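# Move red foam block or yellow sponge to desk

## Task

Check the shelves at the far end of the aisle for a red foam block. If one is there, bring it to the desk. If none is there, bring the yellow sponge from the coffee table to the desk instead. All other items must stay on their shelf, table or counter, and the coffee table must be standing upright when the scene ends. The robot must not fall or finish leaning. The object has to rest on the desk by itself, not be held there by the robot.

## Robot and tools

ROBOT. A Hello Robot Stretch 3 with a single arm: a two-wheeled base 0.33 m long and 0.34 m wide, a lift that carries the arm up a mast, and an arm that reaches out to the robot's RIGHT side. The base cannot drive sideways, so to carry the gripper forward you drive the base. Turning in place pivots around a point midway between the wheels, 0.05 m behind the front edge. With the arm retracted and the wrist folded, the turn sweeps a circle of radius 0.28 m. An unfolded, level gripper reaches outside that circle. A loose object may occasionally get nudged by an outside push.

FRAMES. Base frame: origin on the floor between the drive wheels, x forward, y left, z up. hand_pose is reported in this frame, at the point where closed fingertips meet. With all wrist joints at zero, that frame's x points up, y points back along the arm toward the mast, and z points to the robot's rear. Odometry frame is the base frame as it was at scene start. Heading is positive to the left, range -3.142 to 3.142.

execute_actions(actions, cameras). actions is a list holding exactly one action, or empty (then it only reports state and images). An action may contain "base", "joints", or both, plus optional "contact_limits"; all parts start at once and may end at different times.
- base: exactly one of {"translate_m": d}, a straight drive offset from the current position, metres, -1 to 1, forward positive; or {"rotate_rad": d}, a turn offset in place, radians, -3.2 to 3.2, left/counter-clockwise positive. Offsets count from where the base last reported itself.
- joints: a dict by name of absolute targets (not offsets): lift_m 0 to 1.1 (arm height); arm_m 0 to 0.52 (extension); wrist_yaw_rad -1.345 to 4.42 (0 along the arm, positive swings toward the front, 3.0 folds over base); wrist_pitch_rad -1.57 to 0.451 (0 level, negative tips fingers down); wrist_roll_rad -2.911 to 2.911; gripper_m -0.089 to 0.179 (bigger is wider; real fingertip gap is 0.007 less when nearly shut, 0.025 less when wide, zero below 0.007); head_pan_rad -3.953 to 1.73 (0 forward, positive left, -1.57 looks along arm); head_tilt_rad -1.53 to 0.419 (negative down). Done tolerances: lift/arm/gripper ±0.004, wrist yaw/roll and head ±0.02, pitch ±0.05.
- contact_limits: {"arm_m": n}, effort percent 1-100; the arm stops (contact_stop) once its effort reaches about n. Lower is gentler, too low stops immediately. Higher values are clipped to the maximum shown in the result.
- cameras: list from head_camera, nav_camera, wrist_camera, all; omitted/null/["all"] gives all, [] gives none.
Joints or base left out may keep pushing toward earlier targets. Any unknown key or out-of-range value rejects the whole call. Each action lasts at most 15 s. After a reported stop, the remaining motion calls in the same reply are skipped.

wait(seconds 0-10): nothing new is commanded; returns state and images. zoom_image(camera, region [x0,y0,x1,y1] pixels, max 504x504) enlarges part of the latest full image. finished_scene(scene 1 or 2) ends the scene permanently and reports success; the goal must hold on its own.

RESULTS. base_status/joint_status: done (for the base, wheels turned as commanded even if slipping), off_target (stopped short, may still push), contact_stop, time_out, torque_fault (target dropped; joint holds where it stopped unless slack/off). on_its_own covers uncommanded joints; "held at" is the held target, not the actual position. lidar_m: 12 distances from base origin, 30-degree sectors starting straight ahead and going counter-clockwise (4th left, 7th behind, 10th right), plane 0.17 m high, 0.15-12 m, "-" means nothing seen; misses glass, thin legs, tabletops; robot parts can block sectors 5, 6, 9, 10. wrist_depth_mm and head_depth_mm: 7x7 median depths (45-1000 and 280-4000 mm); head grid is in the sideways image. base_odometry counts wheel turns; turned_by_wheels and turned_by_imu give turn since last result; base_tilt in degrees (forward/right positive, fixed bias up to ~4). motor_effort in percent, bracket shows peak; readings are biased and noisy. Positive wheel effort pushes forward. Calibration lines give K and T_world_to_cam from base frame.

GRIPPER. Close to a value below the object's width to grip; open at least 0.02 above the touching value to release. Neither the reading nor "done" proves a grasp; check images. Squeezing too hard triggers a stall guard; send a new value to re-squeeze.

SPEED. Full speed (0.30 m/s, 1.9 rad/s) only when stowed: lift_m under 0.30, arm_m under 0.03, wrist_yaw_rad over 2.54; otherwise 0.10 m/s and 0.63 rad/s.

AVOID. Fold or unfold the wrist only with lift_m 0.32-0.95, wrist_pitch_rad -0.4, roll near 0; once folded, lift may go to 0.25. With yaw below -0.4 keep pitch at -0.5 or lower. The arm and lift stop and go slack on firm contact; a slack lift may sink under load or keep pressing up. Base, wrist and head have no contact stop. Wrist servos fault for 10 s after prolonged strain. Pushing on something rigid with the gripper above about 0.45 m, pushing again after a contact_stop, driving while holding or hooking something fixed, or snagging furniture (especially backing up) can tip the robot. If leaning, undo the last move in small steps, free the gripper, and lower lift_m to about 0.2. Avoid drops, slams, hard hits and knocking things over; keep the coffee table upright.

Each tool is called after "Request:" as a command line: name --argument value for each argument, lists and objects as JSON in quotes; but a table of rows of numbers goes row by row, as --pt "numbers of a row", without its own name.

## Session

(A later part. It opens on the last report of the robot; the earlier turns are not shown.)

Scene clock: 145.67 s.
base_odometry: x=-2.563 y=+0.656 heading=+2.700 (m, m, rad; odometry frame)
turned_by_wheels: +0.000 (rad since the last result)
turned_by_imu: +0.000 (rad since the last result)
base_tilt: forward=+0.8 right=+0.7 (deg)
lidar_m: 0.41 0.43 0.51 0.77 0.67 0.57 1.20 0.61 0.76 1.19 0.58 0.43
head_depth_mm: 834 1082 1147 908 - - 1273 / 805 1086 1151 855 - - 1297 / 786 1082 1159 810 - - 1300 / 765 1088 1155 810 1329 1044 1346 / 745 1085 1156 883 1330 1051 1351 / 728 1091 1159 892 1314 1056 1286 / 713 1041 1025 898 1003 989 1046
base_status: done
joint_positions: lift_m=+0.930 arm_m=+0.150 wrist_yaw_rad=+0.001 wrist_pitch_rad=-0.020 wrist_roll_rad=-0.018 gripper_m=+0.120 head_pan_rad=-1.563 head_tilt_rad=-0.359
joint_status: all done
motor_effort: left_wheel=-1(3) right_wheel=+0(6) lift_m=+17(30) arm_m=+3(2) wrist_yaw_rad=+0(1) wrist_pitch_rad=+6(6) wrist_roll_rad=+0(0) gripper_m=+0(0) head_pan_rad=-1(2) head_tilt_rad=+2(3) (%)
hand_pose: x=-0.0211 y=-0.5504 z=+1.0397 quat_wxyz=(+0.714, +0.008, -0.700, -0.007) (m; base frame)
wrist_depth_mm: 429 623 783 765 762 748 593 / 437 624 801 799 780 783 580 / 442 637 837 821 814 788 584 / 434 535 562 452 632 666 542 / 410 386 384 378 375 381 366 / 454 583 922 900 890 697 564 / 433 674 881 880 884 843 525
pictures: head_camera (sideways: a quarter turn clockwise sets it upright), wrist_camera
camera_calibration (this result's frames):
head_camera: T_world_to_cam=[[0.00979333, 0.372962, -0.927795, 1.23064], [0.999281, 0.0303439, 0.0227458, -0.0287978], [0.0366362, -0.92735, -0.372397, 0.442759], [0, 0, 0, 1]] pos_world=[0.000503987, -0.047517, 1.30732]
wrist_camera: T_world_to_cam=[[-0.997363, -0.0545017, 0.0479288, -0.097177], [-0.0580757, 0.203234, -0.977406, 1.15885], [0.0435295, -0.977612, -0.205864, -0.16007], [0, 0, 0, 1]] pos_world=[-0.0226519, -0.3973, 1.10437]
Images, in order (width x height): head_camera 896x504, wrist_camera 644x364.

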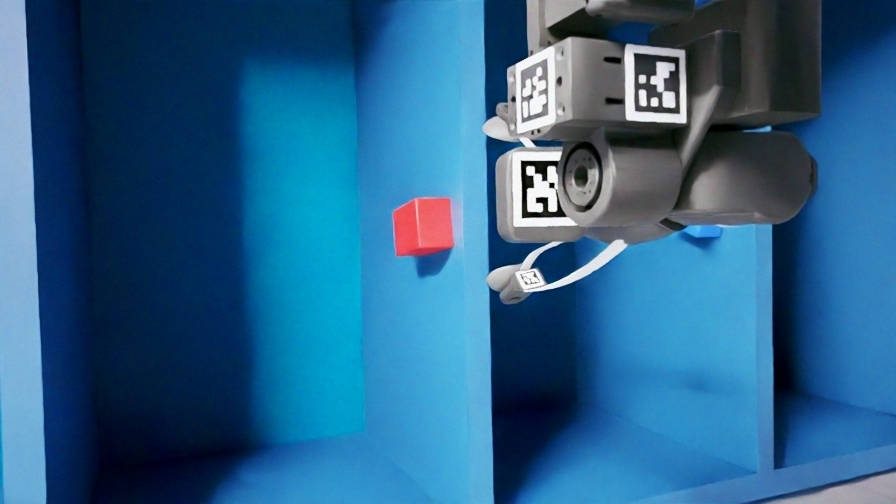

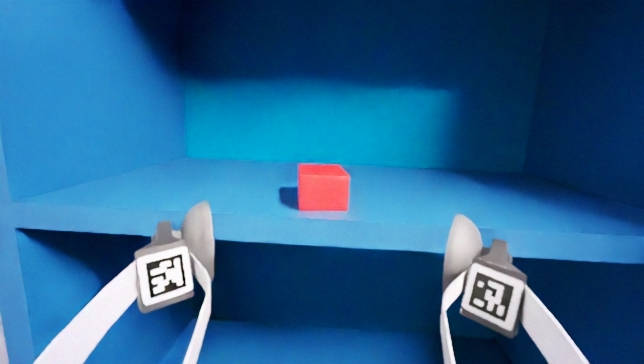

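Request:
execute_actions --actions '[{"joints":{"arm_m":0.32,"lift_m":0.925}}]' --cameras '[]'

Request:
execute_actions --actions '[]' --cameras '["wrist_camera","head_camera"]'

Scene clock: 151.37 s.
base_odometry: x=-2.563 y=+0.656 heading=+2.700 (m, m, rad; odometry frame)
turned_by_wheels: +0.000 (rad since the last result)
turned_by_imu: +0.000 (rad since the last result)
base_tilt: forward=+0.7 right=+0.7 (deg)
lidar_m: 0.41 0.43 0.52 0.77 0.67 0.57 1.19 0.61 0.76 1.19 0.58 0.43
head_depth_mm: 833 1077 1144 909 - 1012 1334 / 808 1079 1149 990 1244 1035 1339 / 785 1085 1153 - 1249 1006 1342 / 765 1085 1158 911 1330 1048 1350 / 746 1091 1163 883 1335 1052 1355 / 730 1094 1166 893 1321 1055 1286 / 716 1040 1028 899 998 988 1047
base_status: not commanded
joint_positions: lift_m=+0.925 arm_m=+0.320 wrist_yaw_rad=+0.001 wrist_pitch_rad=-0.020 wrist_roll_rad=-0.018 gripper_m=+0.120 head_pan_rad=-1.563 head_tilt_rad=-0.359
joint_status: all done
motor_effort: left_wheel=-1(1) right_wheel=+0(1) lift_m=+18(17) arm_m=+4(2) wrist_yaw_rad=-1(0) wrist_pitch_rad=+6(6) wrist_roll_rad=+0(0) gripper_m=-1(0) head_pan_rad=-2(2) head_tilt_rad=+3(3) (%)
hand_pose: x=-0.0211 y=-0.7204 z=+1.0347 quat_wxyz=(+0.714, +0.008, -0.700, -0.007) (m; base frame)
wrist_depth_mm: 435 618 613 609 594 593 578 / 441 621 638 621 623 604 582 / 442 632 658 645 628 622 577 / 416 506 530 560 593 633 542 / 281 311 300 228 318 361 340 / 211 212 208 212 216 239 227 / 427 630 735 207 203 203 196
pictures: none
No camera images: the call's "cameras" was empty. Leave "cameras" out to get every camera's image.

Scene clock: 151.37 s.
base_odometry: x=-2.563 y=+0.656 heading=+2.700 (m, m, rad; odometry frame)
turned_by_wheels: +0.000 (rad since the last result)
turned_by_imu: +0.000 (rad since the last result)
base_tilt: forward=+0.7 right=+0.7 (deg)
lidar_m: 0.41 0.43 0.52 0.77 0.67 0.57 1.19 0.61 0.76 1.19 0.58 0.43
head_depth_mm: 833 1077 1144 909 - 1012 1334 / 808 1079 1149 990 1244 1035 1339 / 785 1085 1153 - 1249 1006 1342 / 765 1085 1158 911 1330 1048 1350 / 746 1091 1163 883 1335 1052 1355 / 730 1094 1166 893 1321 1055 1286 / 716 1040 1028 899 998 988 1047
base_status: not commanded
joint_positions: lift_m=+0.925 arm_m=+0.320 wrist_yaw_rad=+0.001 wrist_pitch_rad=-0.020 wrist_roll_rad=-0.018 gripper_m=+0.120 head_pan_rad=-1.563 head_tilt_rad=-0.359
joint_status: all done
motor_effort: left_wheel=-1(1) right_wheel=+0(1) lift_m=+18(17) arm_m=+4(2) wrist_yaw_rad=-1(0) wrist_pitch_rad=+6(6) wrist_roll_rad=+0(0) gripper_m=-1(0) head_pan_rad=-2(2) head_tilt_rad=+3(3) (%)
hand_pose: x=-0.0211 y=-0.7204 z=+1.0347 quat_wxyz=(+0.714, +0.008, -0.700, -0.007) (m; base frame)
wrist_depth_mm: 435 618 613 609 594 593 578 / 441 621 638 621 623 604 582 / 442 632 658 645 628 622 577 / 416 506 530 560 593 633 542 / 281 311 300 228 318 361 340 / 211 212 208 212 216 239 227 / 427 630 735 207 203 203 196
pictures: head_camera (sideways: a quarter turn clockwise sets it upright), wrist_camera
camera_calibration (this result's frames):
head_camera: T_world_to_cam=[[0.00981021, 0.372941, -0.927803, 1.23065], [0.999282, 0.0302996, 0.0227453, -0.0287971], [0.0365947, -0.92736, -0.372376, 0.442732], [0, 0, 0, 1]] pos_world=[0.000501856, -0.0475166, 1.30732]
wrist_camera: T_world_to_cam=[[-0.997371, -0.0543489, 0.0479289, -0.106132], [-0.0580445, 0.203241, -0.977407, 1.18852], [0.0433798, -0.977619, -0.205862, -0.327298], [0, 0, 0, 1]] pos_world=[-0.0226677, -0.567296, 1.09937]
Images, in order (width x height): head_camera 896x504, wrist_camera 644x364.

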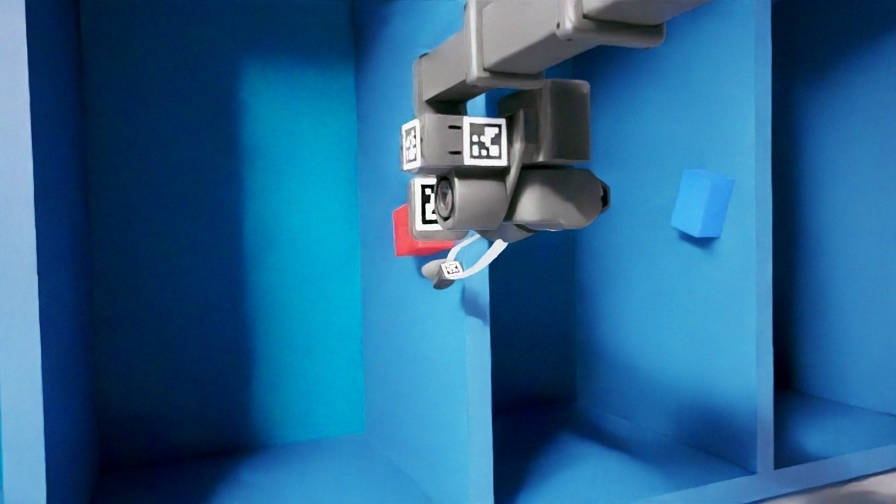

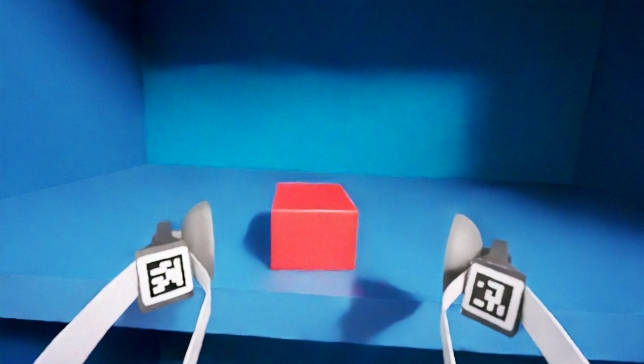

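Request:
execute_actions --actions '[{"joints":{"arm_m":0.415}}]' --cameras '[]'

Request:
execute_actions --actions '[{"joints":{"gripper_m":0.03}}]' --cameras '["wrist_camera"]'

Request:
execute_actions --actions '[{"joints":{"lift_m":0.96}}]' --cameras '[]'

Request:
execute_actions --actions '[{"joints":{"arm_m":0}}]' --cameras '["wrist_camera"]'

Scene clock: 156.43 s.
base_odometry: x=-2.563 y=+0.656 heading=+2.700 (m, m, rad; odometry frame)
turned_by_wheels: +0.000 (rad since the last result)
turned_by_imu: +0.000 (rad since the last result)
base_tilt: forward=+0.7 right=+0.7 (deg)
lidar_m: 0.41 0.43 0.51 0.77 0.67 0.57 1.19 0.61 0.76 1.19 0.58 0.43
head_depth_mm: 833 1082 1148 910 - 1028 1336 / 809 1081 1155 - 1319 1035 1341 / 787 1082 1160 - 1317 1008 1344 / 768 1085 1156 818 1330 1045 1342 / 748 1092 1161 884 1330 1050 1365 / 729 1090 1159 893 1319 1050 1291 / 716 1039 1029 898 1003 990 1040
base_status: not commanded
joint_positions: lift_m=+0.925 arm_m=+0.415 wrist_yaw_rad=+0.001 wrist_pitch_rad=-0.020 wrist_roll_rad=-0.018 gripper_m=+0.120 head_pan_rad=-1.563 head_tilt_rad=-0.359
joint_status: all done
motor_effort: left_wheel=-1(1) right_wheel=+0(0) lift_m=+17(18) arm_m=+4(0) wrist_yaw_rad=+0(0) wrist_pitch_rad=+6(6) wrist_roll_rad=+0(0) gripper_m=-1(0) head_pan_rad=-2(2) head_tilt_rad=+2(3) (%)
hand_pose: x=-0.0211 y=-0.8154 z=+1.0347 quat_wxyz=(+0.714, +0.008, -0.700, -0.007) (m; base frame)
wrist_depth_mm: 437 525 521 510 508 499 494 / 439 545 533 537 518 515 508 / 442 564 556 540 538 527 518 / 419 497 531 546 548 539 529 / 280 309 210 177 317 360 340 / 198 213 130 132 215 238 226 / - 156 134 136 163 159 170
pictures: none
No camera images: the call's "cameras" was empty. Leave "cameras" out to get every camera's image.

Scene clock: 157.83 s.
base_odometry: x=-2.563 y=+0.656 heading=+2.700 (m, m, rad; odometry frame)
turned_by_wheels: +0.000 (rad since the last result)
turned_by_imu: +0.000 (rad since the last result)
base_tilt: forward=+0.7 right=+0.7 (deg)
lidar_m: 0.41 0.43 0.51 0.77 0.67 0.57 1.19 0.61 0.76 1.20 0.58 0.43
head_depth_mm: 834 1076 1151 911 - 1028 1330 / 809 1084 1147 - 1324 1033 1340 / 787 1081 1160 - 1313 1007 1338 / 766 1086 1155 874 1330 1046 1354 / 745 1090 1158 883 1341 1052 1357 / 730 1092 1162 892 1321 1058 1287 / 713 1043 1031 901 999 989 1043
base_status: not commanded
joint_positions: lift_m=+0.925 arm_m=+0.415 wrist_yaw_rad=+0.001 wrist_pitch_rad=-0.019 wrist_roll_rad=-0.018 gripper_m=+0.031 head_pan_rad=-1.563 head_tilt_rad=-0.359
joint_status: all done
motor_effort: left_wheel=+0(1) right_wheel=+0(0) lift_m=+17(18) arm_m=+4(3) wrist_yaw_rad=-1(0) wrist_pitch_rad=+6(6) wrist_roll_rad=+0(0) gripper_m=-14(89) head_pan_rad=-2(3) head_tilt_rad=+3(3) (%)
hand_pose: x=-0.0211 y=-0.8154 z=+1.0350 quat_wxyz=(+0.714, +0.008, -0.700, -0.007) (m; base frame)
wrist_depth_mm: 433 529 519 510 503 497 489 / 436 546 538 532 525 518 502 / 439 565 552 542 533 529 524 / 418 505 530 553 543 541 530 / 281 289 296 177 344 330 341 / 199 204 183 132 137 223 228 / 154 157 152 136 158 168 170
pictures: wrist_camera
camera_calibration (this result's frames):
wrist_camera: T_world_to_cam=[[-0.997371, -0.0542912, 0.04799, -0.111328], [-0.0580408, 0.202075, -0.977649, 1.20743], [0.0433801, -0.977864, -0.204695, -0.421552], [0, 0, 0, 1]] pos_world=[-0.0226679, -0.662256, 1.09949]
Images, in order (width x height): wrist_camera 644x364.

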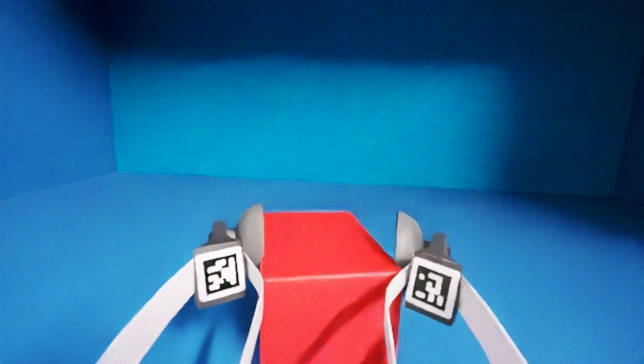

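Scene clock: 158.97 s.
base_odometry: x=-2.563 y=+0.656 heading=+2.700 (m, m, rad; odometry frame)
turned_by_wheels: +0.000 (rad since the last result)
turned_by_imu: +0.000 (rad since the last result)
base_tilt: forward=+0.8 right=+0.7 (deg)
lidar_m: 0.41 0.43 0.52 0.77 0.67 0.57 1.19 0.61 0.76 1.19 0.58 0.43
head_depth_mm: 832 1079 1149 - 1287 1028 1330 / 811 1084 1150 829 1327 1034 1340 / 785 1083 1151 - 1325 1007 1344 / 766 1091 1161 846 1329 1045 1346 / 745 1086 1163 881 1340 1052 1359 / 730 1087 1160 892 1324 1055 1287 / 717 1038 1024 897 1000 988 1039
base_status: not commanded
joint_positions: lift_m=+0.960 arm_m=+0.415 wrist_yaw_rad=+0.001 wrist_pitch_rad=-0.020 wrist_roll_rad=-0.018 gripper_m=+0.031 head_pan_rad=-1.563 head_tilt_rad=-0.359
joint_status: all done
motor_effort: left_wheel=-1(1) right_wheel=+0(0) lift_m=+29(32) arm_m=+3(3) wrist_yaw_rad=-1(0) wrist_pitch_rad=+6(6) wrist_roll_rad=+0(0) gripper_m=-13(15) head_pan_rad=-2(3) head_tilt_rad=+3(4) (%)
hand_pose: x=-0.0211 y=-0.8154 z=+1.0691 quat_wxyz=(+0.714, +0.008, -0.700, -0.007) (m; base frame)
wrist_depth_mm: 432 525 524 510 503 498 496 / 440 540 533 528 522 516 504 / 439 563 557 552 537 529 524 / 449 566 566 552 553 548 534 / 370 382 422 178 455 432 447 / 262 267 240 132 137 296 299 / 202 205 201 136 208 221 224
pictures: none
No camera images: the call's "cameras" was empty. Leave "cameras" out to get every camera's image.

Scene clock: 163.20 s.
base_odometry: x=-2.563 y=+0.656 heading=+2.700 (m, m, rad; odometry frame)
turned_by_wheels: +0.000 (rad since the last result)
turned_by_imu: +0.000 (rad since the last result)
base_tilt: forward=+0.7 right=+0.7 (deg)
lidar_m: 0.41 0.43 0.51 0.77 0.67 0.57 1.19 0.61 0.76 1.19 0.58 0.43
head_depth_mm: 831 1084 1151 908 1314 1071 - / 805 1082 1151 853 1324 - - / 784 1084 1152 865 433 - - / 765 1090 1157 878 1213 1045 1350 / 743 1095 1163 886 1344 1053 1356 / 726 1091 1159 894 1319 1060 1290 / 714 1041 1028 901 1000 987 1047
base_status: not commanded
joint_positions: lift_m=+0.960 arm_m=+0.002 wrist_yaw_rad=+0.001 wrist_pitch_rad=-0.021 wrist_roll_rad=-0.018 gripper_m=+0.031 head_pan_rad=-1.563 head_tilt_rad=-0.359
joint_status: all done
joint sent to its limit — the command would take arm_m past its lower limit, so that joint was sent only as far as its limit.
motor_effort: left_wheel=-1(1) right_wheel=+1(1) lift_m=+30(30) arm_m=-4(3) wrist_yaw_rad=+0(0) wrist_pitch_rad=+6(6) wrist_roll_rad=+0(0) gripper_m=-14(13) head_pan_rad=-2(2) head_tilt_rad=+3(3) (%)
hand_pose: x=-0.0212 y=-0.4027 z=+1.0689 quat_wxyz=(+0.714, +0.008, -0.700, -0.007) (m; base frame)
wrist_depth_mm: 482 618 943 888 896 846 591 / 490 629 935 933 933 913 580 / 508 637 963 976 953 918 579 / 509 587 705 757 791 764 573 / 512 614 539 179 528 548 517 / 521 611 924 133 137 839 561 / 523 671 860 136 895 783 585
pictures: wrist_camera
camera_calibration (this result's frames):
wrist_camera: T_world_to_cam=[[-0.997388, -0.0540682, 0.04789, -0.0904312], [-0.057981, 0.203979, -0.977257, 1.15753], [0.04307, -0.977481, -0.206581, -0.00882699], [0, 0, 0, 1]] pos_world=[-0.0227001, -0.249629, 1.13371]
Images, in order (width x height): wrist_camera 644x364.

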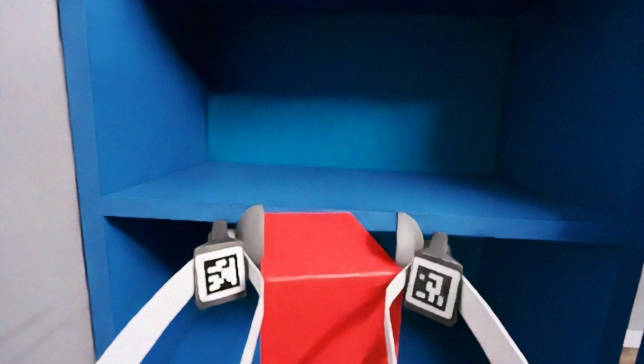

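Request:
execute_actions --actions '[{"joints":{"wrist_yaw_rad":1.4}}]' --cameras '[]'

Request:
execute_actions --actions '[{"base":{"translate_m":-0.7},"joints":{"lift_m":0.9,"head_pan_rad":-3.14,"head_tilt_rad":-0.5}}]' --cameras '[]'

Request:
execute_actions --actions '[]' --cameras '["nav_camera"]'

Scene clock: 168.70 s.
base_odometry: x=-2.563 y=+0.656 heading=+2.700 (m, m, rad; odometry frame)
turned_by_wheels: +0.000 (rad since the last result)
turned_by_imu: +0.000 (rad since the last result)
base_tilt: forward=+0.7 right=+0.7 (deg)
lidar_m: 0.41 0.43 0.51 0.77 0.67 0.57 1.19 0.61 0.76 1.19 0.58 0.43
head_depth_mm: 830 1078 1153 911 1317 1070 - / 807 1082 1153 859 1325 1040 - / 785 1081 1155 867 1325 1017 - / 762 1090 1153 873 1327 1047 1345 / 745 1090 1160 883 1331 1048 1346 / 727 1090 1161 895 1321 1060 - / 710 1041 1023 900 1001 993 -
base_status: not commanded
joint_positions: lift_m=+0.960 arm_m=+0.002 wrist_yaw_rad=+1.397 wrist_pitch_rad=-0.021 wrist_roll_rad=-0.018 gripper_m=+0.031 head_pan_rad=-1.563 head_tilt_rad=-0.359
joint_status: all done
motor_effort: left_wheel=-1(0) right_wheel=+0(0) lift_m=+30(30) arm_m=-4(4) wrist_yaw_rad=+2(2) wrist_pitch_rad=+6(6) wrist_roll_rad=+0(0) gripper_m=-14(14) head_pan_rad=-2(1) head_tilt_rad=+2(3) (%)
hand_pose: x=+0.2305 y=-0.1911 z=+1.0689 quat_wxyz=(+0.551, +0.457, -0.531, +0.453) (m; base frame)
wrist_depth_mm: 290 299 310 316 328 341 351 / 299 305 316 327 338 351 362 / 306 317 327 338 350 361 377 / 317 324 338 348 360 374 395 / 325 334 343 178 374 391 404 / 337 345 357 133 137 407 423 / 346 357 366 136 402 423 441
pictures: none
No camera images: the call's "cameras" was empty. Leave "cameras" out to get every camera's image.

Scene clock: 177.00 s.
base_odometry: x=-1.930 y=+0.357 heading=+2.700 (m, m, rad; odometry frame)
turned_by_wheels: +0.000 (rad since the last result)
turned_by_imu: +0.002 (rad since the last result)
base_tilt: forward=+0.7 right=+0.7 (deg)
lidar_m: 1.11 1.09 0.34 0.34 0.35 0.49 3.11 0.43 0.33 0.44 0.31 1.15
head_depth_mm: 3200 3489 3344 2572 2064 - - / 3182 3503 3578 2565 2103 - - / 3175 3461 3702 2579 2105 - - / 3237 3413 3680 2614 1949 1564 1300 / 3213 3430 3757 2612 1971 1578 1312 / 3285 3420 3773 2664 1985 1496 1212 / 3225 3448 3567 834 909 932 837
base_status: done
joint_positions: lift_m=+0.900 arm_m=+0.002 wrist_yaw_rad=+1.398 wrist_pitch_rad=-0.021 wrist_roll_rad=-0.018 gripper_m=+0.031 head_pan_rad=-3.133 head_tilt_rad=-0.494
joint_status: all done
motor_effort: left_wheel=-1(4) right_wheel=+1(4) lift_m=+19(24) arm_m=-4(3) wrist_yaw_rad=+2(2) wrist_pitch_rad=+6(6) wrist_roll_rad=+0(0) gripper_m=-14(14) head_pan_rad=-1(30) head_tilt_rad=-2(11) (%)
hand_pose: x=+0.2305 y=-0.1911 z=+1.0094 quat_wxyz=(+0.551, +0.457, -0.531, +0.453) (m; base frame)
wrist_depth_mm: 861 944 959 998 - - - / 911 961 989 - - - - / 898 - - - - - - / 946 - - - - - 827 / 990 - - 179 - - - / 978 - - 132 137 - - / 825 - - 135 - 925 883
pictures: none
No camera images: the call's "cameras" was empty. Leave "cameras" out to get every camera's image.

Scene clock: 177.00 s.
base_odometry: x=-1.930 y=+0.357 heading=+2.700 (m, m, rad; odometry frame)
turned_by_wheels: +0.000 (rad since the last result)
turned_by_imu: +0.002 (rad since the last result)
base_tilt: forward=+0.7 right=+0.7 (deg)
lidar_m: 1.11 1.09 0.34 0.34 0.35 0.49 3.11 0.43 0.33 0.44 0.31 1.15
head_depth_mm: 3200 3489 3344 2572 2064 - - / 3182 3503 3578 2565 2103 - - / 3175 3461 3702 2579 2105 - - / 3237 3413 3680 2614 1949 1564 1300 / 3213 3430 3757 2612 1971 1578 1312 / 3285 3420 3773 2664 1985 1496 1212 / 3225 3448 3567 834 909 932 837
base_status: done
joint_positions: lift_m=+0.900 arm_m=+0.002 wrist_yaw_rad=+1.398 wrist_pitch_rad=-0.021 wrist_roll_rad=-0.018 gripper_m=+0.031 head_pan_rad=-3.133 head_tilt_rad=-0.494
joint_status: all done
motor_effort: left_wheel=-1(4) right_wheel=+1(4) lift_m=+19(24) arm_m=-4(3) wrist_yaw_rad=+2(2) wrist_pitch_rad=+6(6) wrist_roll_rad=+0(0) gripper_m=-14(14) head_pan_rad=-1(30) head_tilt_rad=-2(11) (%)
hand_pose: x=+0.2305 y=-0.1911 z=+1.0094 quat_wxyz=(+0.551, +0.457, -0.531, +0.453) (m; base frame)
wrist_depth_mm: 861 944 959 998 - - - / 911 961 989 - - - - / 898 - - - - - - / 946 - - - - - 827 / 990 - - 179 - - - / 978 - - 132 137 - - / 825 - - 135 - 925 883
pictures: nav_camera (sideways: a quarter turn counterclockwise sets it upright)
camera_calibration (this result's frames):
nav_camera: T_world_to_cam=[[-0.439618, 0.0252279, 0.897831, -1.12213], [0.0224567, 0.999602, -0.0170918, 0.0744545], [-0.897904, 0.0126485, -0.440009, 0.541998], [0, 0, 0, 1]] pos_world=[-0.00831765, -0.0529713, 1.24724]
Images, in order (width x height): nav_camera 672x504.

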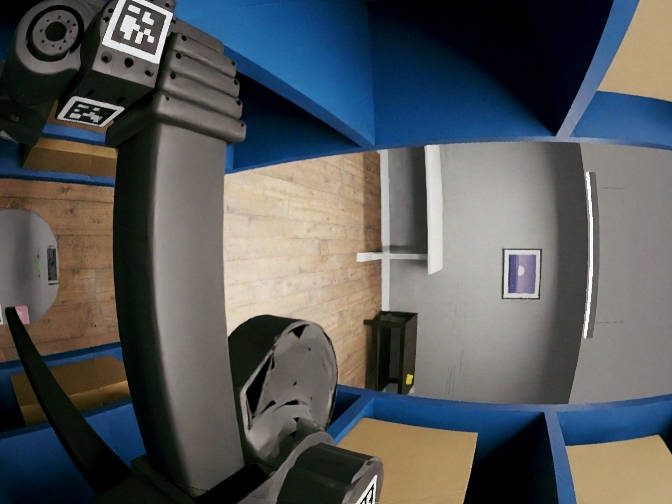

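Centred; desk is straight behind, ~3 m.

Request:
execute_actions --actions '[{"base":{"translate_m":-1.0}}]' --cameras '[]'

Request:
execute_actions --actions '[{"base":{"translate_m":-0.8}}]' --cameras '[]'

Request:
execute_actions --actions '[]' --cameras '["nav_camera","head_camera"]'

Scene clock: 190.43 s.
base_odometry: x=-1.026 y=-0.071 heading=+2.699 (m, m, rad; odometry frame)
turned_by_wheels: +0.000 (rad since the last result)
turned_by_imu: +0.004 (rad since the last result)
base_tilt: forward=+0.7 right=+0.7 (deg)
lidar_m: 1.16 0.64 0.41 1.90 1.97 2.18 2.20 2.49 1.91 1.85 0.37 0.40
head_depth_mm: 2301 2502 2676 2431 2052 - - / 2284 2498 2761 2567 2122 - - / 2295 2491 2772 2547 2073 - - / 2327 2507 2788 2583 1960 1566 1299 / 2303 2482 2775 2637 1966 1572 1307 / 2302 2492 2772 2645 1969 1585 1311 / 2331 2513 2822 2691 1979 1589 1319
base_status: done
joint_positions: lift_m=+0.900 arm_m=+0.002 wrist_yaw_rad=+1.398 wrist_pitch_rad=-0.021 wrist_roll_rad=-0.018 gripper_m=+0.031 head_pan_rad=-3.133 head_tilt_rad=-0.494
joint_status: not commanded
motor_effort: left_wheel=-1(6) right_wheel=+1(4) lift_m=+18(18) arm_m=-3(4) wrist_yaw_rad=+3(2) wrist_pitch_rad=+6(6) wrist_roll_rad=+0(0) gripper_m=-14(13) head_pan_rad=-2(2) head_tilt_rad=-2(2) (%)
hand_pose: x=+0.2305 y=-0.1911 z=+1.0094 quat_wxyz=(+0.551, +0.457, -0.531, +0.453) (m; base frame)
wrist_depth_mm: 934 - - - - 175 177 / 949 - - - - 181 184 / 913 - - - - 185 190 / - - - - 452 192 197 / - - - 178 273 198 205 / - - - 133 137 205 211 / 827 - - 136 239 213 222
pictures: none
No camera images: the call's "cameras" was empty. Leave "cameras" out to get every camera's image.

Scene clock: 199.73 s.
base_odometry: x=-0.303 y=-0.413 heading=+2.699 (m, m, rad; odometry frame)
turned_by_wheels: +0.000 (rad since the last result)
turned_by_imu: +0.003 (rad since the last result)
base_tilt: forward=+0.8 right=+0.8 (deg)
lidar_m: 1.09 1.10 1.97 1.91 1.99 1.45 1.40 1.81 1.89 1.81 1.92 1.08
head_depth_mm: 1577 1726 1899 2112 2087 - - / 1581 1729 1871 2111 2141 - - / 1587 1728 1693 1672 2006 - - / 1597 1743 1718 2138 1962 1565 1302 / 1583 1732 1742 2160 1969 1571 1312 / 1605 1737 1750 2166 1983 1587 1316 / 1617 1758 1778 1373 1987 1590 1321
base_status: done
joint_positions: lift_m=+0.900 arm_m=+0.002 wrist_yaw_rad=+1.398 wrist_pitch_rad=-0.021 wrist_roll_rad=-0.018 gripper_m=+0.031 head_pan_rad=-3.133 head_tilt_rad=-0.494
joint_status: not commanded
motor_effort: left_wheel=-1(4) right_wheel=+1(4) lift_m=+18(18) arm_m=-4(4) wrist_yaw_rad=+2(3) wrist_pitch_rad=+6(7) wrist_roll_rad=+0(0) gripper_m=-14(15) head_pan_rad=-3(3) head_tilt_rad=-2(2) (%)
hand_pose: x=+0.2305 y=-0.1911 z=+1.0094 quat_wxyz=(+0.551, +0.457, -0.531, +0.453) (m; base frame)
wrist_depth_mm: 843 - - - 965 - - / 880 - - - 988 - - / 898 - - - - - - / 934 - - - - - - / 970 - - 178 - - - / - - - 133 137 - - / - - - 136 - - -
pictures: none
No camera images: the call's "cameras" was empty. Leave "cameras" out to get every camera's image.

Scene clock: 199.73 s.
base_odometry: x=-0.303 y=-0.413 heading=+2.699 (m, m, rad; odometry frame)
turned_by_wheels: +0.000 (rad since the last result)
turned_by_imu: +0.003 (rad since the last result)
base_tilt: forward=+0.8 right=+0.8 (deg)
lidar_m: 1.09 1.10 1.97 1.91 1.99 1.45 1.40 1.81 1.89 1.81 1.92 1.08
head_depth_mm: 1577 1726 1899 2112 2087 - - / 1581 1729 1871 2111 2141 - - / 1587 1728 1693 1672 2006 - - / 1597 1743 1718 2138 1962 1565 1302 / 1583 1732 1742 2160 1969 1571 1312 / 1605 1737 1750 2166 1983 1587 1316 / 1617 1758 1778 1373 1987 1590 1321
base_status: done
joint_positions: lift_m=+0.900 arm_m=+0.002 wrist_yaw_rad=+1.398 wrist_pitch_rad=-0.021 wrist_roll_rad=-0.018 gripper_m=+0.031 head_pan_rad=-3.133 head_tilt_rad=-0.494
joint_status: not commanded
motor_effort: left_wheel=-1(4) right_wheel=+1(4) lift_m=+18(18) arm_m=-4(4) wrist_yaw_rad=+2(3) wrist_pitch_rad=+6(7) wrist_roll_rad=+0(0) gripper_m=-14(15) head_pan_rad=-3(3) head_tilt_rad=-2(2) (%)
hand_pose: x=+0.2305 y=-0.1911 z=+1.0094 quat_wxyz=(+0.551, +0.457, -0.531, +0.453) (m; base frame)
wrist_depth_mm: 843 - - - 965 - - / 880 - - - 988 - - / 898 - - - - - - / 934 - - - - - - / 970 - - 178 - - - / - - - 133 137 - - / - - - 136 - - -
pictures: head_camera (sideways: a quarter turn clockwise sets it upright), nav_camera (sideways: a quarter turn counterclockwise sets it upright)
camera_calibration (this result's frames):
head_camera: T_world_to_cam=[[0.494281, -0.00837835, -0.869262, 1.15133], [0.0280373, -0.99928, 0.0255742, -0.0265512], [-0.86885, -0.0370126, -0.49369, 0.606117], [0, 0, 0, 1]] pos_world=[-0.0417098, 0.0055481, 1.30072]
nav_camera: T_world_to_cam=[[-0.439703, 0.0252339, 0.897789, -1.12207], [0.0224736, 0.999601, -0.0170888, 0.0744505], [-0.897862, 0.0126626, -0.440095, 0.542109], [0, 0, 0, 1]] pos_world=[-0.00831322, -0.052971, 1.24724]
Images, in order (width x height): head_camera 896x504, nav_camera 672x504.

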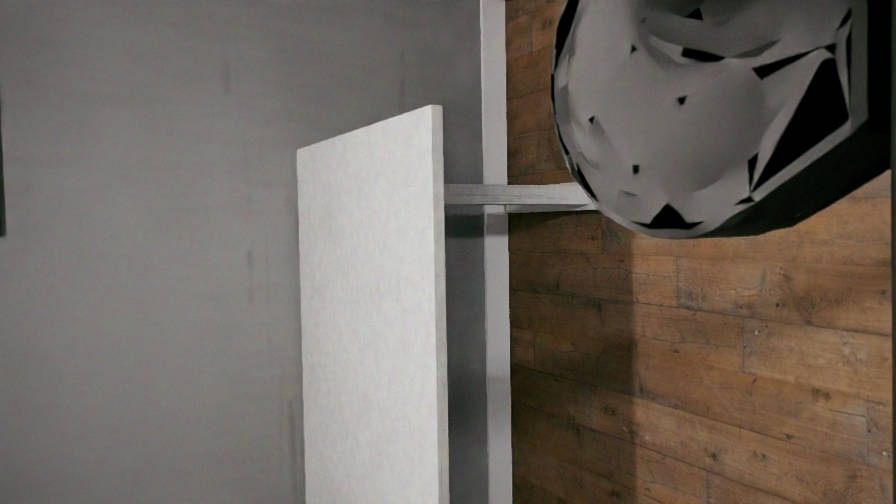

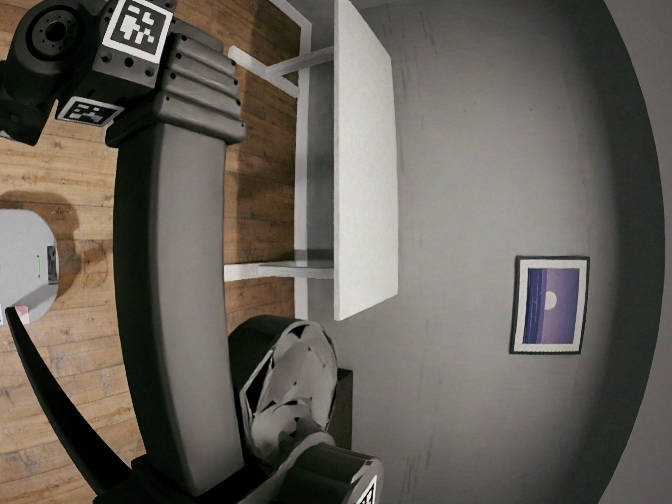

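Request:
execute_actions --actions '[{"base":{"translate_m":-0.4}}]' --cameras '[]'

Request:
execute_actions --actions '[{"base":{"rotate_rad":-1.57},"joints":{"head_pan_rad":-1.57,"head_tilt_rad":-0.6}}]' --cameras '[]'

Request:
execute_actions --actions '[{"base":{"translate_m":0.3},"joints":{"wrist_yaw_rad":0}}]' --cameras '[]'

Request:
execute_actions --actions '[]' --cameras '["head_camera","wrist_camera"]'

Scene clock: 209.80 s.
base_odometry: x=+0.058 y=-0.584 heading=+2.699 (m, m, rad; odometry frame)
turned_by_wheels: +0.000 (rad since the last result)
turned_by_imu: +0.002 (rad since the last result)
base_tilt: forward=+0.8 right=+0.8 (deg)
lidar_m: 1.47 1.50 1.97 1.91 1.99 1.13 1.01 1.50 1.52 1.82 1.91 1.50
head_depth_mm: 1224 1339 1478 1650 1776 - - / 1224 1338 1479 1187 934 - - / 1233 1341 1462 1142 921 - - / 1236 1344 1460 1152 929 1567 1305 / 1233 1345 1468 1160 933 1572 1309 / 1236 1356 1478 1172 942 1573 1311 / 1241 1351 1482 1174 946 1596 1310
base_status: done
joint_positions: lift_m=+0.900 arm_m=+0.002 wrist_yaw_rad=+1.398 wrist_pitch_rad=-0.021 wrist_roll_rad=-0.018 gripper_m=+0.031 head_pan_rad=-3.133 head_tilt_rad=-0.494
joint_status: not commanded
motor_effort: left_wheel=-1(5) right_wheel=+1(4) lift_m=+19(18) arm_m=-4(4) wrist_yaw_rad=+2(3) wrist_pitch_rad=+6(6) wrist_roll_rad=+0(0) gripper_m=-14(13) head_pan_rad=-2(2) head_tilt_rad=-1(1) (%)
hand_pose: x=+0.2305 y=-0.1911 z=+1.0094 quat_wxyz=(+0.551, +0.457, -0.531, +0.453) (m; base frame)
wrist_depth_mm: - - - - - - - / - - - - - - - / - - - - - - - / - - - - - - - / - - - 178 - - - / - - - 132 137 - - / - - - 136 - - -
pictures: none
No camera images: the call's "cameras" was empty. Leave "cameras" out to get every camera's image.

Scene clock: 213.27 s.
base_odometry: x=+0.058 y=-0.584 heading=+1.129 (m, m, rad; odometry frame)
turned_by_wheels: -1.570 (rad since the last result)
turned_by_imu: -1.590 (rad since the last result)
base_tilt: forward=+0.7 right=+0.7 (deg)
lidar_m: 1.82 1.91 1.49 1.47 1.50 1.98 1.91 1.80 1.13 1.01 1.50 1.52
head_depth_mm: 1236 1373 1538 1762 1730 - - / 1235 1374 1484 966 1686 - - / 1233 1368 1327 974 1566 1521 - / 1240 1370 1337 984 1714 1456 1296 / 1233 1372 1356 989 1718 1463 - / 1243 1366 1361 991 1722 1547 - / 1236 1370 1379 999 1687 1511 -
base_status: done
joint_positions: lift_m=+0.900 arm_m=+0.002 wrist_yaw_rad=+1.398 wrist_pitch_rad=-0.021 wrist_roll_rad=-0.018 gripper_m=+0.031 head_pan_rad=-1.577 head_tilt_rad=-0.592
joint_status: all done
motor_effort: left_wheel=+1(4) right_wheel=-3(6) lift_m=+19(18) arm_m=-4(4) wrist_yaw_rad=+3(2) wrist_pitch_rad=+6(6) wrist_roll_rad=+0(0) gripper_m=-15(14) head_pan_rad=+3(30) head_tilt_rad=-2(7) (%)
hand_pose: x=+0.2305 y=-0.1910 z=+1.0094 quat_wxyz=(+0.551, +0.457, -0.531, +0.453) (m; base frame)
wrist_depth_mm: - - - - - - - / - - - - - - - / - - - - - - - / - - - - - - - / - - - 178 - - - / - - - 132 137 857 764 / - - - 136 - - 596
pictures: none
No camera images: the call's "cameras" was empty. Leave "cameras" out to get every camera's image.

Scene clock: 217.50 s.
base_odometry: x=+0.186 y=-0.313 heading=+1.129 (m, m, rad; odometry frame)
turned_by_wheels: +0.000 (rad since the last result)
turned_by_imu: -0.001 (rad since the last result)
base_tilt: forward=+0.8 right=+0.7 (deg)
lidar_m: 1.52 1.60 1.49 1.44 1.98 2.28 2.20 1.34 1.07 1.44 1.31 1.57
head_depth_mm: 1232 1367 1302 958 1519 - - / 1237 1374 1307 986 1686 - - / 1238 1367 1326 952 - - - / 1237 1379 1335 1015 1706 1426 1238 / 1238 1374 1349 989 1719 1461 1237 / 1239 1378 1360 994 1730 1461 1245 / 1245 1380 1383 1003 1730 1472 1250
base_status: done
joint_positions: lift_m=+0.900 arm_m=+0.002 wrist_yaw_rad=+0.002 wrist_pitch_rad=-0.021 wrist_roll_rad=-0.018 gripper_m=+0.031 head_pan_rad=-1.577 head_tilt_rad=-0.592
joint_status: all done
motor_effort: left_wheel=+1(6) right_wheel=-3(4) lift_m=+18(18) arm_m=-4(4) wrist_yaw_rad=-1(3) wrist_pitch_rad=+6(6) wrist_roll_rad=+0(0) gripper_m=-14(14) head_pan_rad=+3(3) head_tilt_rad=-3(2) (%)
hand_pose: x=-0.0208 y=-0.4026 z=+1.0094 quat_wxyz=(+0.714, +0.009, -0.700, -0.007) (m; base frame)
wrist_depth_mm: - - - - - - - / - - - - - - - / - - - - - - - / - - - - - - - / 954 976 - 178 - - - / 667 686 616 132 137 745 - / 553 547 509 136 529 557 574
pictures: none
No camera images: the call's "cameras" was empty. Leave "cameras" out to get every camera's image.

Scene clock: 217.50 s.
base_odometry: x=+0.186 y=-0.313 heading=+1.129 (m, m, rad; odometry frame)
turned_by_wheels: +0.000 (rad since the last result)
turned_by_imu: -0.001 (rad since the last result)
base_tilt: forward=+0.8 right=+0.7 (deg)
lidar_m: 1.52 1.60 1.49 1.44 1.98 2.28 2.20 1.34 1.07 1.44 1.31 1.57
head_depth_mm: 1232 1367 1302 958 1519 - - / 1237 1374 1307 986 1686 - - / 1238 1367 1326 952 - - - / 1237 1379 1335 1015 1706 1426 1238 / 1238 1374 1349 989 1719 1461 1237 / 1239 1378 1360 994 1730 1461 1245 / 1245 1380 1383 1003 1730 1472 1250
base_status: done
joint_positions: lift_m=+0.900 arm_m=+0.002 wrist_yaw_rad=+0.002 wrist_pitch_rad=-0.021 wrist_roll_rad=-0.018 gripper_m=+0.031 head_pan_rad=-1.577 head_tilt_rad=-0.592
joint_status: all done
motor_effort: left_wheel=+1(6) right_wheel=-3(4) lift_m=+18(18) arm_m=-4(4) wrist_yaw_rad=-1(3) wrist_pitch_rad=+6(6) wrist_roll_rad=+0(0) gripper_m=-14(14) head_pan_rad=+3(3) head_tilt_rad=-3(2) (%)
hand_pose: x=-0.0208 y=-0.4026 z=+1.0094 quat_wxyz=(+0.714, +0.009, -0.700, -0.007) (m; base frame)
wrist_depth_mm: - - - - - - - / - - - - - - - / - - - - - - - / - - - - - - - / 954 976 - 178 - - - / 667 686 616 132 137 745 - / 553 547 509 136 529 557 574
pictures: head_camera (sideways: a quarter turn clockwise sets it upright), wrist_camera
camera_calibration (this result's frames):
head_camera: T_world_to_cam=[[0.0162634, 0.577244, -0.81641, 1.08533], [0.999571, 0.0105212, 0.0273511, -0.0347875], [0.0243778, -0.816504, -0.576825, 0.708831], [0, 0, 0, 1]] pos_world=[-0.000158279, -0.0473682, 1.29589]
wrist_camera: T_world_to_cam=[[-0.997307, -0.0555527, 0.047873, -0.0877826], [-0.0582839, 0.204242, -0.977184, 1.0994], [0.0445076, -0.977343, -0.20693, -0.0206732], [0, 0, 0, 1]] pos_world=[-0.0225489, -0.249625, 1.07424]
Images, in order (width x height): head_camera 896x504, wrist_camera 644x364.

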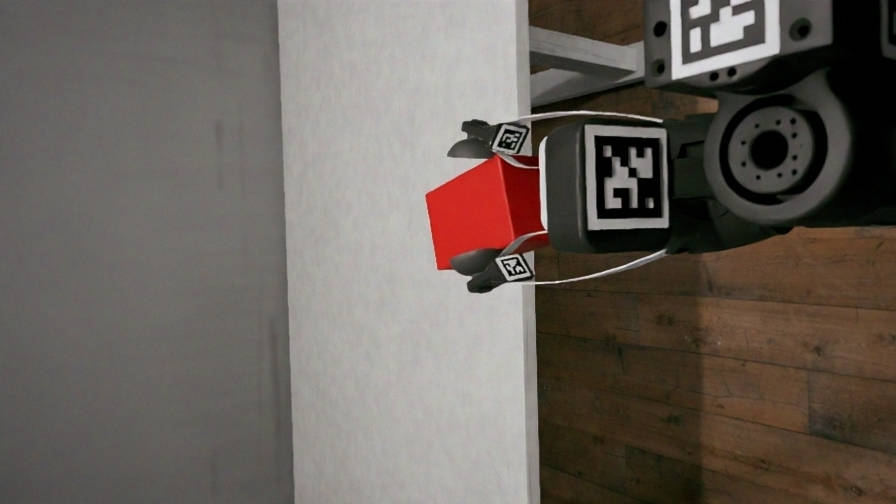

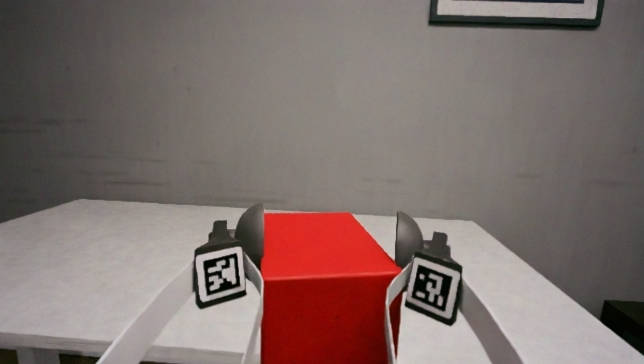

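Request:
execute_actions --actions '[{"joints":{"arm_m":0.48,"lift_m":0.72}}]' --cameras '[]'

Request:
execute_actions --actions '[]' --cameras '["head_camera","wrist_camera"]'

Scene clock: 225.53 s.
base_odometry: x=+0.186 y=-0.313 heading=+1.129 (m, m, rad; odometry frame)
turned_by_wheels: +0.000 (rad since the last result)
turned_by_imu: +0.000 (rad since the last result)
base_tilt: forward=+0.7 right=+0.7 (deg)
lidar_m: 1.52 1.60 1.49 1.44 1.98 2.29 2.20 1.35 1.07 1.44 1.31 1.57
head_depth_mm: 1238 1380 1298 960 1576 1480 - / 1237 1372 1312 1005 1664 1406 1230 / 1235 1373 1327 - 1693 1440 1233 / 1237 1377 1346 982 1711 1458 1240 / 1239 1380 1352 982 1721 1458 1241 / 1239 1382 1359 993 1733 1466 1246 / 1236 1377 1369 1001 1733 1467 1251
base_status: not commanded
joint_positions: lift_m=+0.720 arm_m=+0.480 wrist_yaw_rad=+0.001 wrist_pitch_rad=-0.022 wrist_roll_rad=-0.018 gripper_m=+0.031 head_pan_rad=-1.577 head_tilt_rad=-0.592
joint_status: all done
motor_effort: left_wheel=+1(1) right_wheel=-3(3) lift_m=+18(16) arm_m=+3(3) wrist_yaw_rad=+0(1) wrist_pitch_rad=+6(6) wrist_roll_rad=+0(0) gripper_m=-14(14) head_pan_rad=+3(2) head_tilt_rad=-3(2) (%)
hand_pose: x=-0.0211 y=-0.8803 z=+0.8293 quat_wxyz=(+0.714, +0.008, -0.700, -0.007) (m; base frame)
wrist_depth_mm: 728 711 706 686 686 665 659 / 754 736 731 709 696 698 689 / 781 761 758 735 730 718 693 / 776 774 767 766 745 738 724 / 449 467 517 178 557 525 546 / 319 329 293 133 137 359 363 / 247 252 245 136 253 268 273
pictures: none
No camera images: the call's "cameras" was empty. Leave "cameras" out to get every camera's image.

Scene clock: 225.53 s.
base_odometry: x=+0.186 y=-0.313 heading=+1.129 (m, m, rad; odometry frame)
turned_by_wheels: +0.000 (rad since the last result)
turned_by_imu: +0.000 (rad since the last result)
base_tilt: forward=+0.7 right=+0.7 (deg)
lidar_m: 1.52 1.60 1.49 1.44 1.98 2.29 2.20 1.35 1.07 1.44 1.31 1.57
head_depth_mm: 1238 1380 1298 960 1576 1480 - / 1237 1372 1312 1005 1664 1406 1230 / 1235 1373 1327 - 1693 1440 1233 / 1237 1377 1346 982 1711 1458 1240 / 1239 1380 1352 982 1721 1458 1241 / 1239 1382 1359 993 1733 1466 1246 / 1236 1377 1369 1001 1733 1467 1251
base_status: not commanded
joint_positions: lift_m=+0.720 arm_m=+0.480 wrist_yaw_rad=+0.001 wrist_pitch_rad=-0.022 wrist_roll_rad=-0.018 gripper_m=+0.031 head_pan_rad=-1.577 head_tilt_rad=-0.592
joint_status: all done
motor_effort: left_wheel=+1(1) right_wheel=-3(3) lift_m=+18(16) arm_m=+3(3) wrist_yaw_rad=+0(1) wrist_pitch_rad=+6(6) wrist_roll_rad=+0(0) gripper_m=-14(14) head_pan_rad=+3(2) head_tilt_rad=-3(2) (%)
hand_pose: x=-0.0211 y=-0.8803 z=+0.8293 quat_wxyz=(+0.714, +0.008, -0.700, -0.007) (m; base frame)
wrist_depth_mm: 728 711 706 686 686 665 659 / 754 736 731 709 696 698 689 / 781 761 758 735 730 718 693 / 776 774 767 766 745 738 724 / 449 467 517 178 557 525 546 / 319 329 293 133 137 359 363 / 247 252 245 136 253 268 273
pictures: head_camera (sideways: a quarter turn clockwise sets it upright), wrist_camera
camera_calibration (this result's frames):
head_camera: T_world_to_cam=[[0.0162629, 0.577278, -0.816385, 1.08529], [0.999571, 0.0105212, 0.0273518, -0.0347884], [0.0243789, -0.81648, -0.576859, 0.708876], [0, 0, 0, 1]] pos_world=[-0.00015822, -0.0473679, 1.29589]
wrist_camera: T_world_to_cam=[[-0.997375, -0.0543328, 0.0478597, -0.104932], [-0.0580319, 0.20456, -0.977132, 1.02124], [0.0433002, -0.977345, -0.207176, -0.524624], [0, 0, 0, 1]] pos_world=[-0.0226758, -0.727344, 0.894218]
Images, in order (width x height): head_camera 896x504, wrist_camera 644x364.

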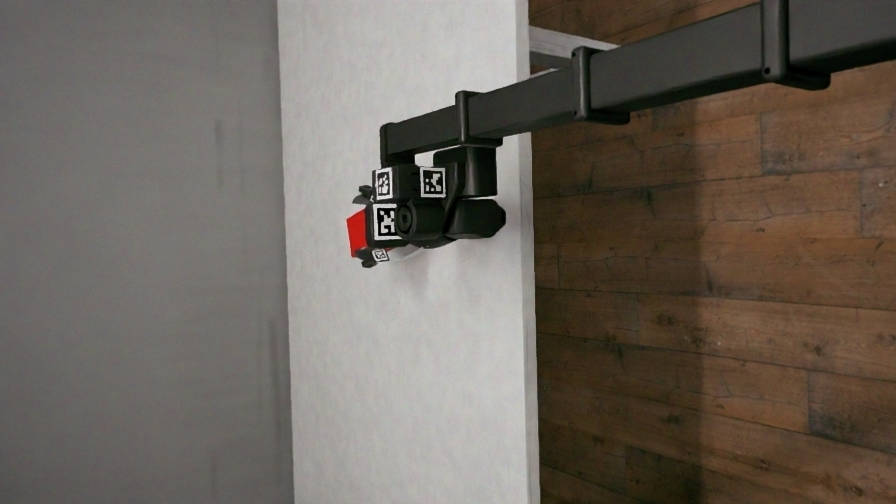

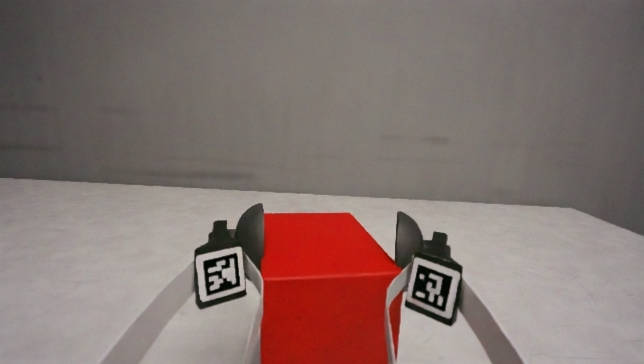

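Request:
execute_actions --actions '[{"joints":{"lift_m":0.657}}]' --cameras '[]'

Request:
execute_actions --actions '[{"joints":{"gripper_m":0.12}}]' --cameras '[]'

Request:
execute_actions --actions '[{"joints":{"arm_m":0.1}}]' --cameras '[]'

Request:
execute_actions --actions '[]' --cameras '["head_camera","wrist_camera"]'

Scene clock: 230.10 s.
base_odometry: x=+0.186 y=-0.313 heading=+1.129 (m, m, rad; odometry frame)
turned_by_wheels: +0.000 (rad since the last result)
turned_by_imu: +0.000 (rad since the last result)
base_tilt: forward=+0.6 right=+0.8 (deg)
lidar_m: 1.52 1.60 1.49 1.44 1.98 2.28 2.21 1.34 1.07 1.45 1.31 1.57
head_depth_mm: 1233 1373 1295 958 1487 1432 - / 1237 1374 1307 1001 1655 1400 1228 / 1232 1375 1317 1072 1700 1446 1230 / 1232 1370 1339 981 1698 1454 1238 / 1236 1379 1356 988 1721 1458 1247 / 1236 1376 1365 992 1724 1470 1250 / 1235 1373 1385 1003 1719 1468 1248
base_status: not commanded
joint_positions: lift_m=+0.657 arm_m=+0.480 wrist_yaw_rad=+0.001 wrist_pitch_rad=-0.022 wrist_roll_rad=-0.018 gripper_m=+0.031 head_pan_rad=-1.577 head_tilt_rad=-0.592
joint_status: all done
motor_effort: left_wheel=+1(1) right_wheel=-3(3) lift_m=+18(15) arm_m=+4(3) wrist_yaw_rad=-1(0) wrist_pitch_rad=+6(6) wrist_roll_rad=+0(0) gripper_m=-14(13) head_pan_rad=+2(4) head_tilt_rad=-2(2) (%)
hand_pose: x=-0.0211 y=-0.8803 z=+0.7663 quat_wxyz=(+0.714, +0.008, -0.700, -0.007) (m; base frame)
wrist_depth_mm: 728 713 709 694 696 675 667 / 756 738 721 710 697 691 680 / 774 768 739 741 730 715 711 / 478 501 536 564 597 635 716 / 284 292 326 178 349 332 343 / 202 206 185 133 137 226 230 / 156 158 155 136 160 170 172
pictures: none
No camera images: the call's "cameras" was empty. Leave "cameras" out to get every camera's image.

Scene clock: 231.50 s.
base_odometry: x=+0.186 y=-0.313 heading=+1.129 (m, m, rad; odometry frame)
turned_by_wheels: +0.000 (rad since the last result)
turned_by_imu: +0.000 (rad since the last result)
base_tilt: forward=+0.7 right=+0.7 (deg)
lidar_m: 1.52 1.60 1.49 1.44 1.98 2.29 2.21 1.34 1.07 1.44 1.31 1.57
head_depth_mm: 1231 1378 1301 961 1500 1423 - / 1239 1372 1304 1000 1663 1398 1224 / 1235 1371 1317 1053 1700 1441 1234 / 1239 1374 1334 980 1703 1453 1236 / 1238 1369 1350 983 1719 1458 1243 / 1240 1376 1360 992 1711 1459 1249 / 1240 1374 1370 1002 1729 1480 1258
base_status: not commanded
joint_positions: lift_m=+0.657 arm_m=+0.480 wrist_yaw_rad=+0.001 wrist_pitch_rad=-0.022 wrist_roll_rad=-0.018 gripper_m=+0.120 head_pan_rad=-1.577 head_tilt_rad=-0.592
joint_status: all done
motor_effort: left_wheel=+1(1) right_wheel=-3(3) lift_m=+18(18) arm_m=+4(3) wrist_yaw_rad=-1(0) wrist_pitch_rad=+7(6) wrist_roll_rad=+0(0) gripper_m=+1(82) head_pan_rad=+2(2) head_tilt_rad=-3(3) (%)
hand_pose: x=-0.0211 y=-0.8803 z=+0.7663 quat_wxyz=(+0.714, +0.008, -0.700, -0.007) (m; base frame)
wrist_depth_mm: 722 714 704 680 681 678 668 / 764 739 739 716 709 694 684 / 774 765 757 737 734 715 696 / 481 507 537 564 597 637 706 / 285 314 301 182 321 367 345 / 203 216 199 135 196 242 230 / - 158 160 138 159 162 173
pictures: none
No camera images: the call's "cameras" was empty. Leave "cameras" out to get every camera's image.

Scene clock: 235.50 s.
base_odometry: x=+0.186 y=-0.313 heading=+1.129 (m, m, rad; odometry frame)
turned_by_wheels: +0.000 (rad since the last result)
turned_by_imu: +0.000 (rad since the last result)
base_tilt: forward=+0.7 right=+0.7 (deg)
lidar_m: 1.52 1.60 1.50 1.44 1.99 2.28 2.21 1.34 1.07 1.44 1.31 1.57
head_depth_mm: 1232 1372 1300 960 1527 1428 - / 1242 1378 1311 965 1688 1442 - / 1237 1378 1317 971 1695 1517 - / 1230 1380 1338 977 1732 1493 1243 / 1231 1379 1349 983 1704 1467 1241 / 1234 1383 1365 993 1731 1469 1242 / 1238 1383 1381 1001 1720 1472 1249
base_status: not commanded
joint_positions: lift_m=+0.657 arm_m=+0.100 wrist_yaw_rad=+0.001 wrist_pitch_rad=-0.021 wrist_roll_rad=-0.018 gripper_m=+0.120 head_pan_rad=-1.577 head_tilt_rad=-0.592
joint_status: all done
motor_effort: left_wheel=+2(1) right_wheel=-3(3) lift_m=+18(18) arm_m=-4(3) wrist_yaw_rad=+0(0) wrist_pitch_rad=+6(6) wrist_roll_rad=+0(0) gripper_m=+0(0) head_pan_rad=+3(3) head_tilt_rad=-2(2) (%)
hand_pose: x=-0.0212 y=-0.5010 z=+0.7665 quat_wxyz=(+0.714, +0.008, -0.700, -0.007) (m; base frame)
wrist_depth_mm: - - - - - - - / - - - - - - - / - - - - - - - / 492 523 551 515 621 661 - / - 363 375 353 362 372 351 / - - - - - - - / - - - - - - -
pictures: none
No camera images: the call's "cameras" was empty. Leave "cameras" out to get every camera's image.

Scene clock: 235.50 s.
base_odometry: x=+0.186 y=-0.313 heading=+1.129 (m, m, rad; odometry frame)
turned_by_wheels: +0.000 (rad since the last result)
turned_by_imu: +0.000 (rad since the last result)
base_tilt: forward=+0.7 right=+0.7 (deg)
lidar_m: 1.52 1.60 1.50 1.44 1.99 2.28 2.21 1.34 1.07 1.44 1.31 1.57
head_depth_mm: 1232 1372 1300 960 1527 1428 - / 1242 1378 1311 965 1688 1442 - / 1237 1378 1317 971 1695 1517 - / 1230 1380 1338 977 1732 1493 1243 / 1231 1379 1349 983 1704 1467 1241 / 1234 1383 1365 993 1731 1469 1242 / 1238 1383 1381 1001 1720 1472 1249
base_status: not commanded
joint_positions: lift_m=+0.657 arm_m=+0.100 wrist_yaw_rad=+0.001 wrist_pitch_rad=-0.021 wrist_roll_rad=-0.018 gripper_m=+0.120 head_pan_rad=-1.577 head_tilt_rad=-0.592
joint_status: all done
motor_effort: left_wheel=+2(1) right_wheel=-3(3) lift_m=+18(18) arm_m=-4(3) wrist_yaw_rad=+0(0) wrist_pitch_rad=+6(6) wrist_roll_rad=+0(0) gripper_m=+0(0) head_pan_rad=+3(3) head_tilt_rad=-2(2) (%)
hand_pose: x=-0.0212 y=-0.5010 z=+0.7665 quat_wxyz=(+0.714, +0.008, -0.700, -0.007) (m; base frame)
wrist_depth_mm: - - - - - - - / - - - - - - - / - - - - - - - / 492 523 551 515 621 661 - / - 363 375 353 362 372 351 / - - - - - - - / - - - - - - -
pictures: head_camera (sideways: a quarter turn clockwise sets it upright), wrist_camera
camera_calibration (this result's frames):
head_camera: T_world_to_cam=[[0.0162337, 0.57728, -0.816385, 1.08529], [0.99957, 0.0105718, 0.0273518, -0.0347884], [0.0244203, -0.816478, -0.57686, 0.708877], [0, 0, 0, 1]] pos_world=[-0.000155821, -0.0473682, 1.29589]
wrist_camera: T_world_to_cam=[[-0.997384, -0.0541317, 0.0478999, -0.0812857], [-0.057997, 0.203824, -0.977288, 0.882012], [0.0431391, -0.97751, -0.20643, -0.167511], [0, 0, 0, 1]] pos_world=[-0.0226928, -0.347919, 0.831294]
Images, in order (width x height): head_camera 896x504, wrist_camera 644x364.

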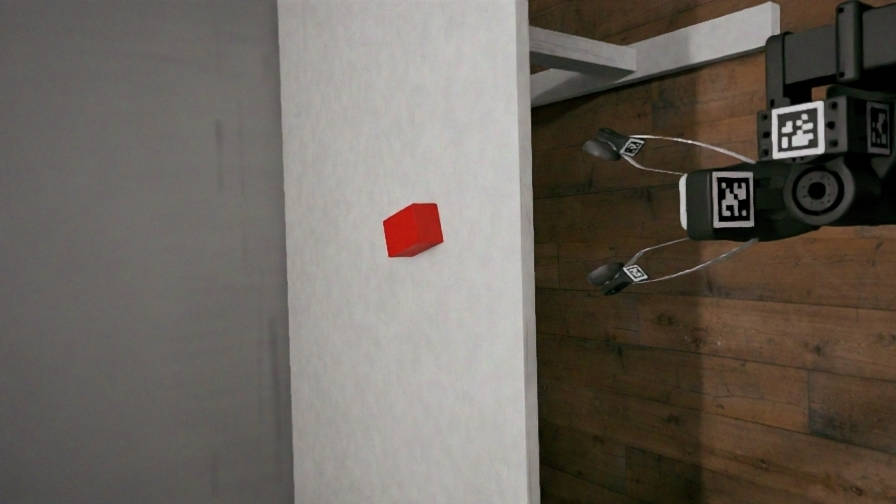

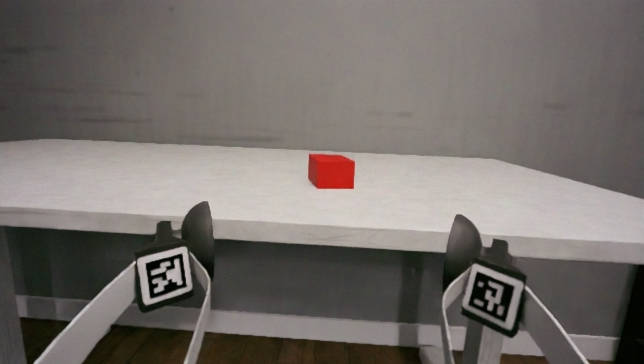

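Request:
finished_scene --scene 1

The scene is finished: the task was done.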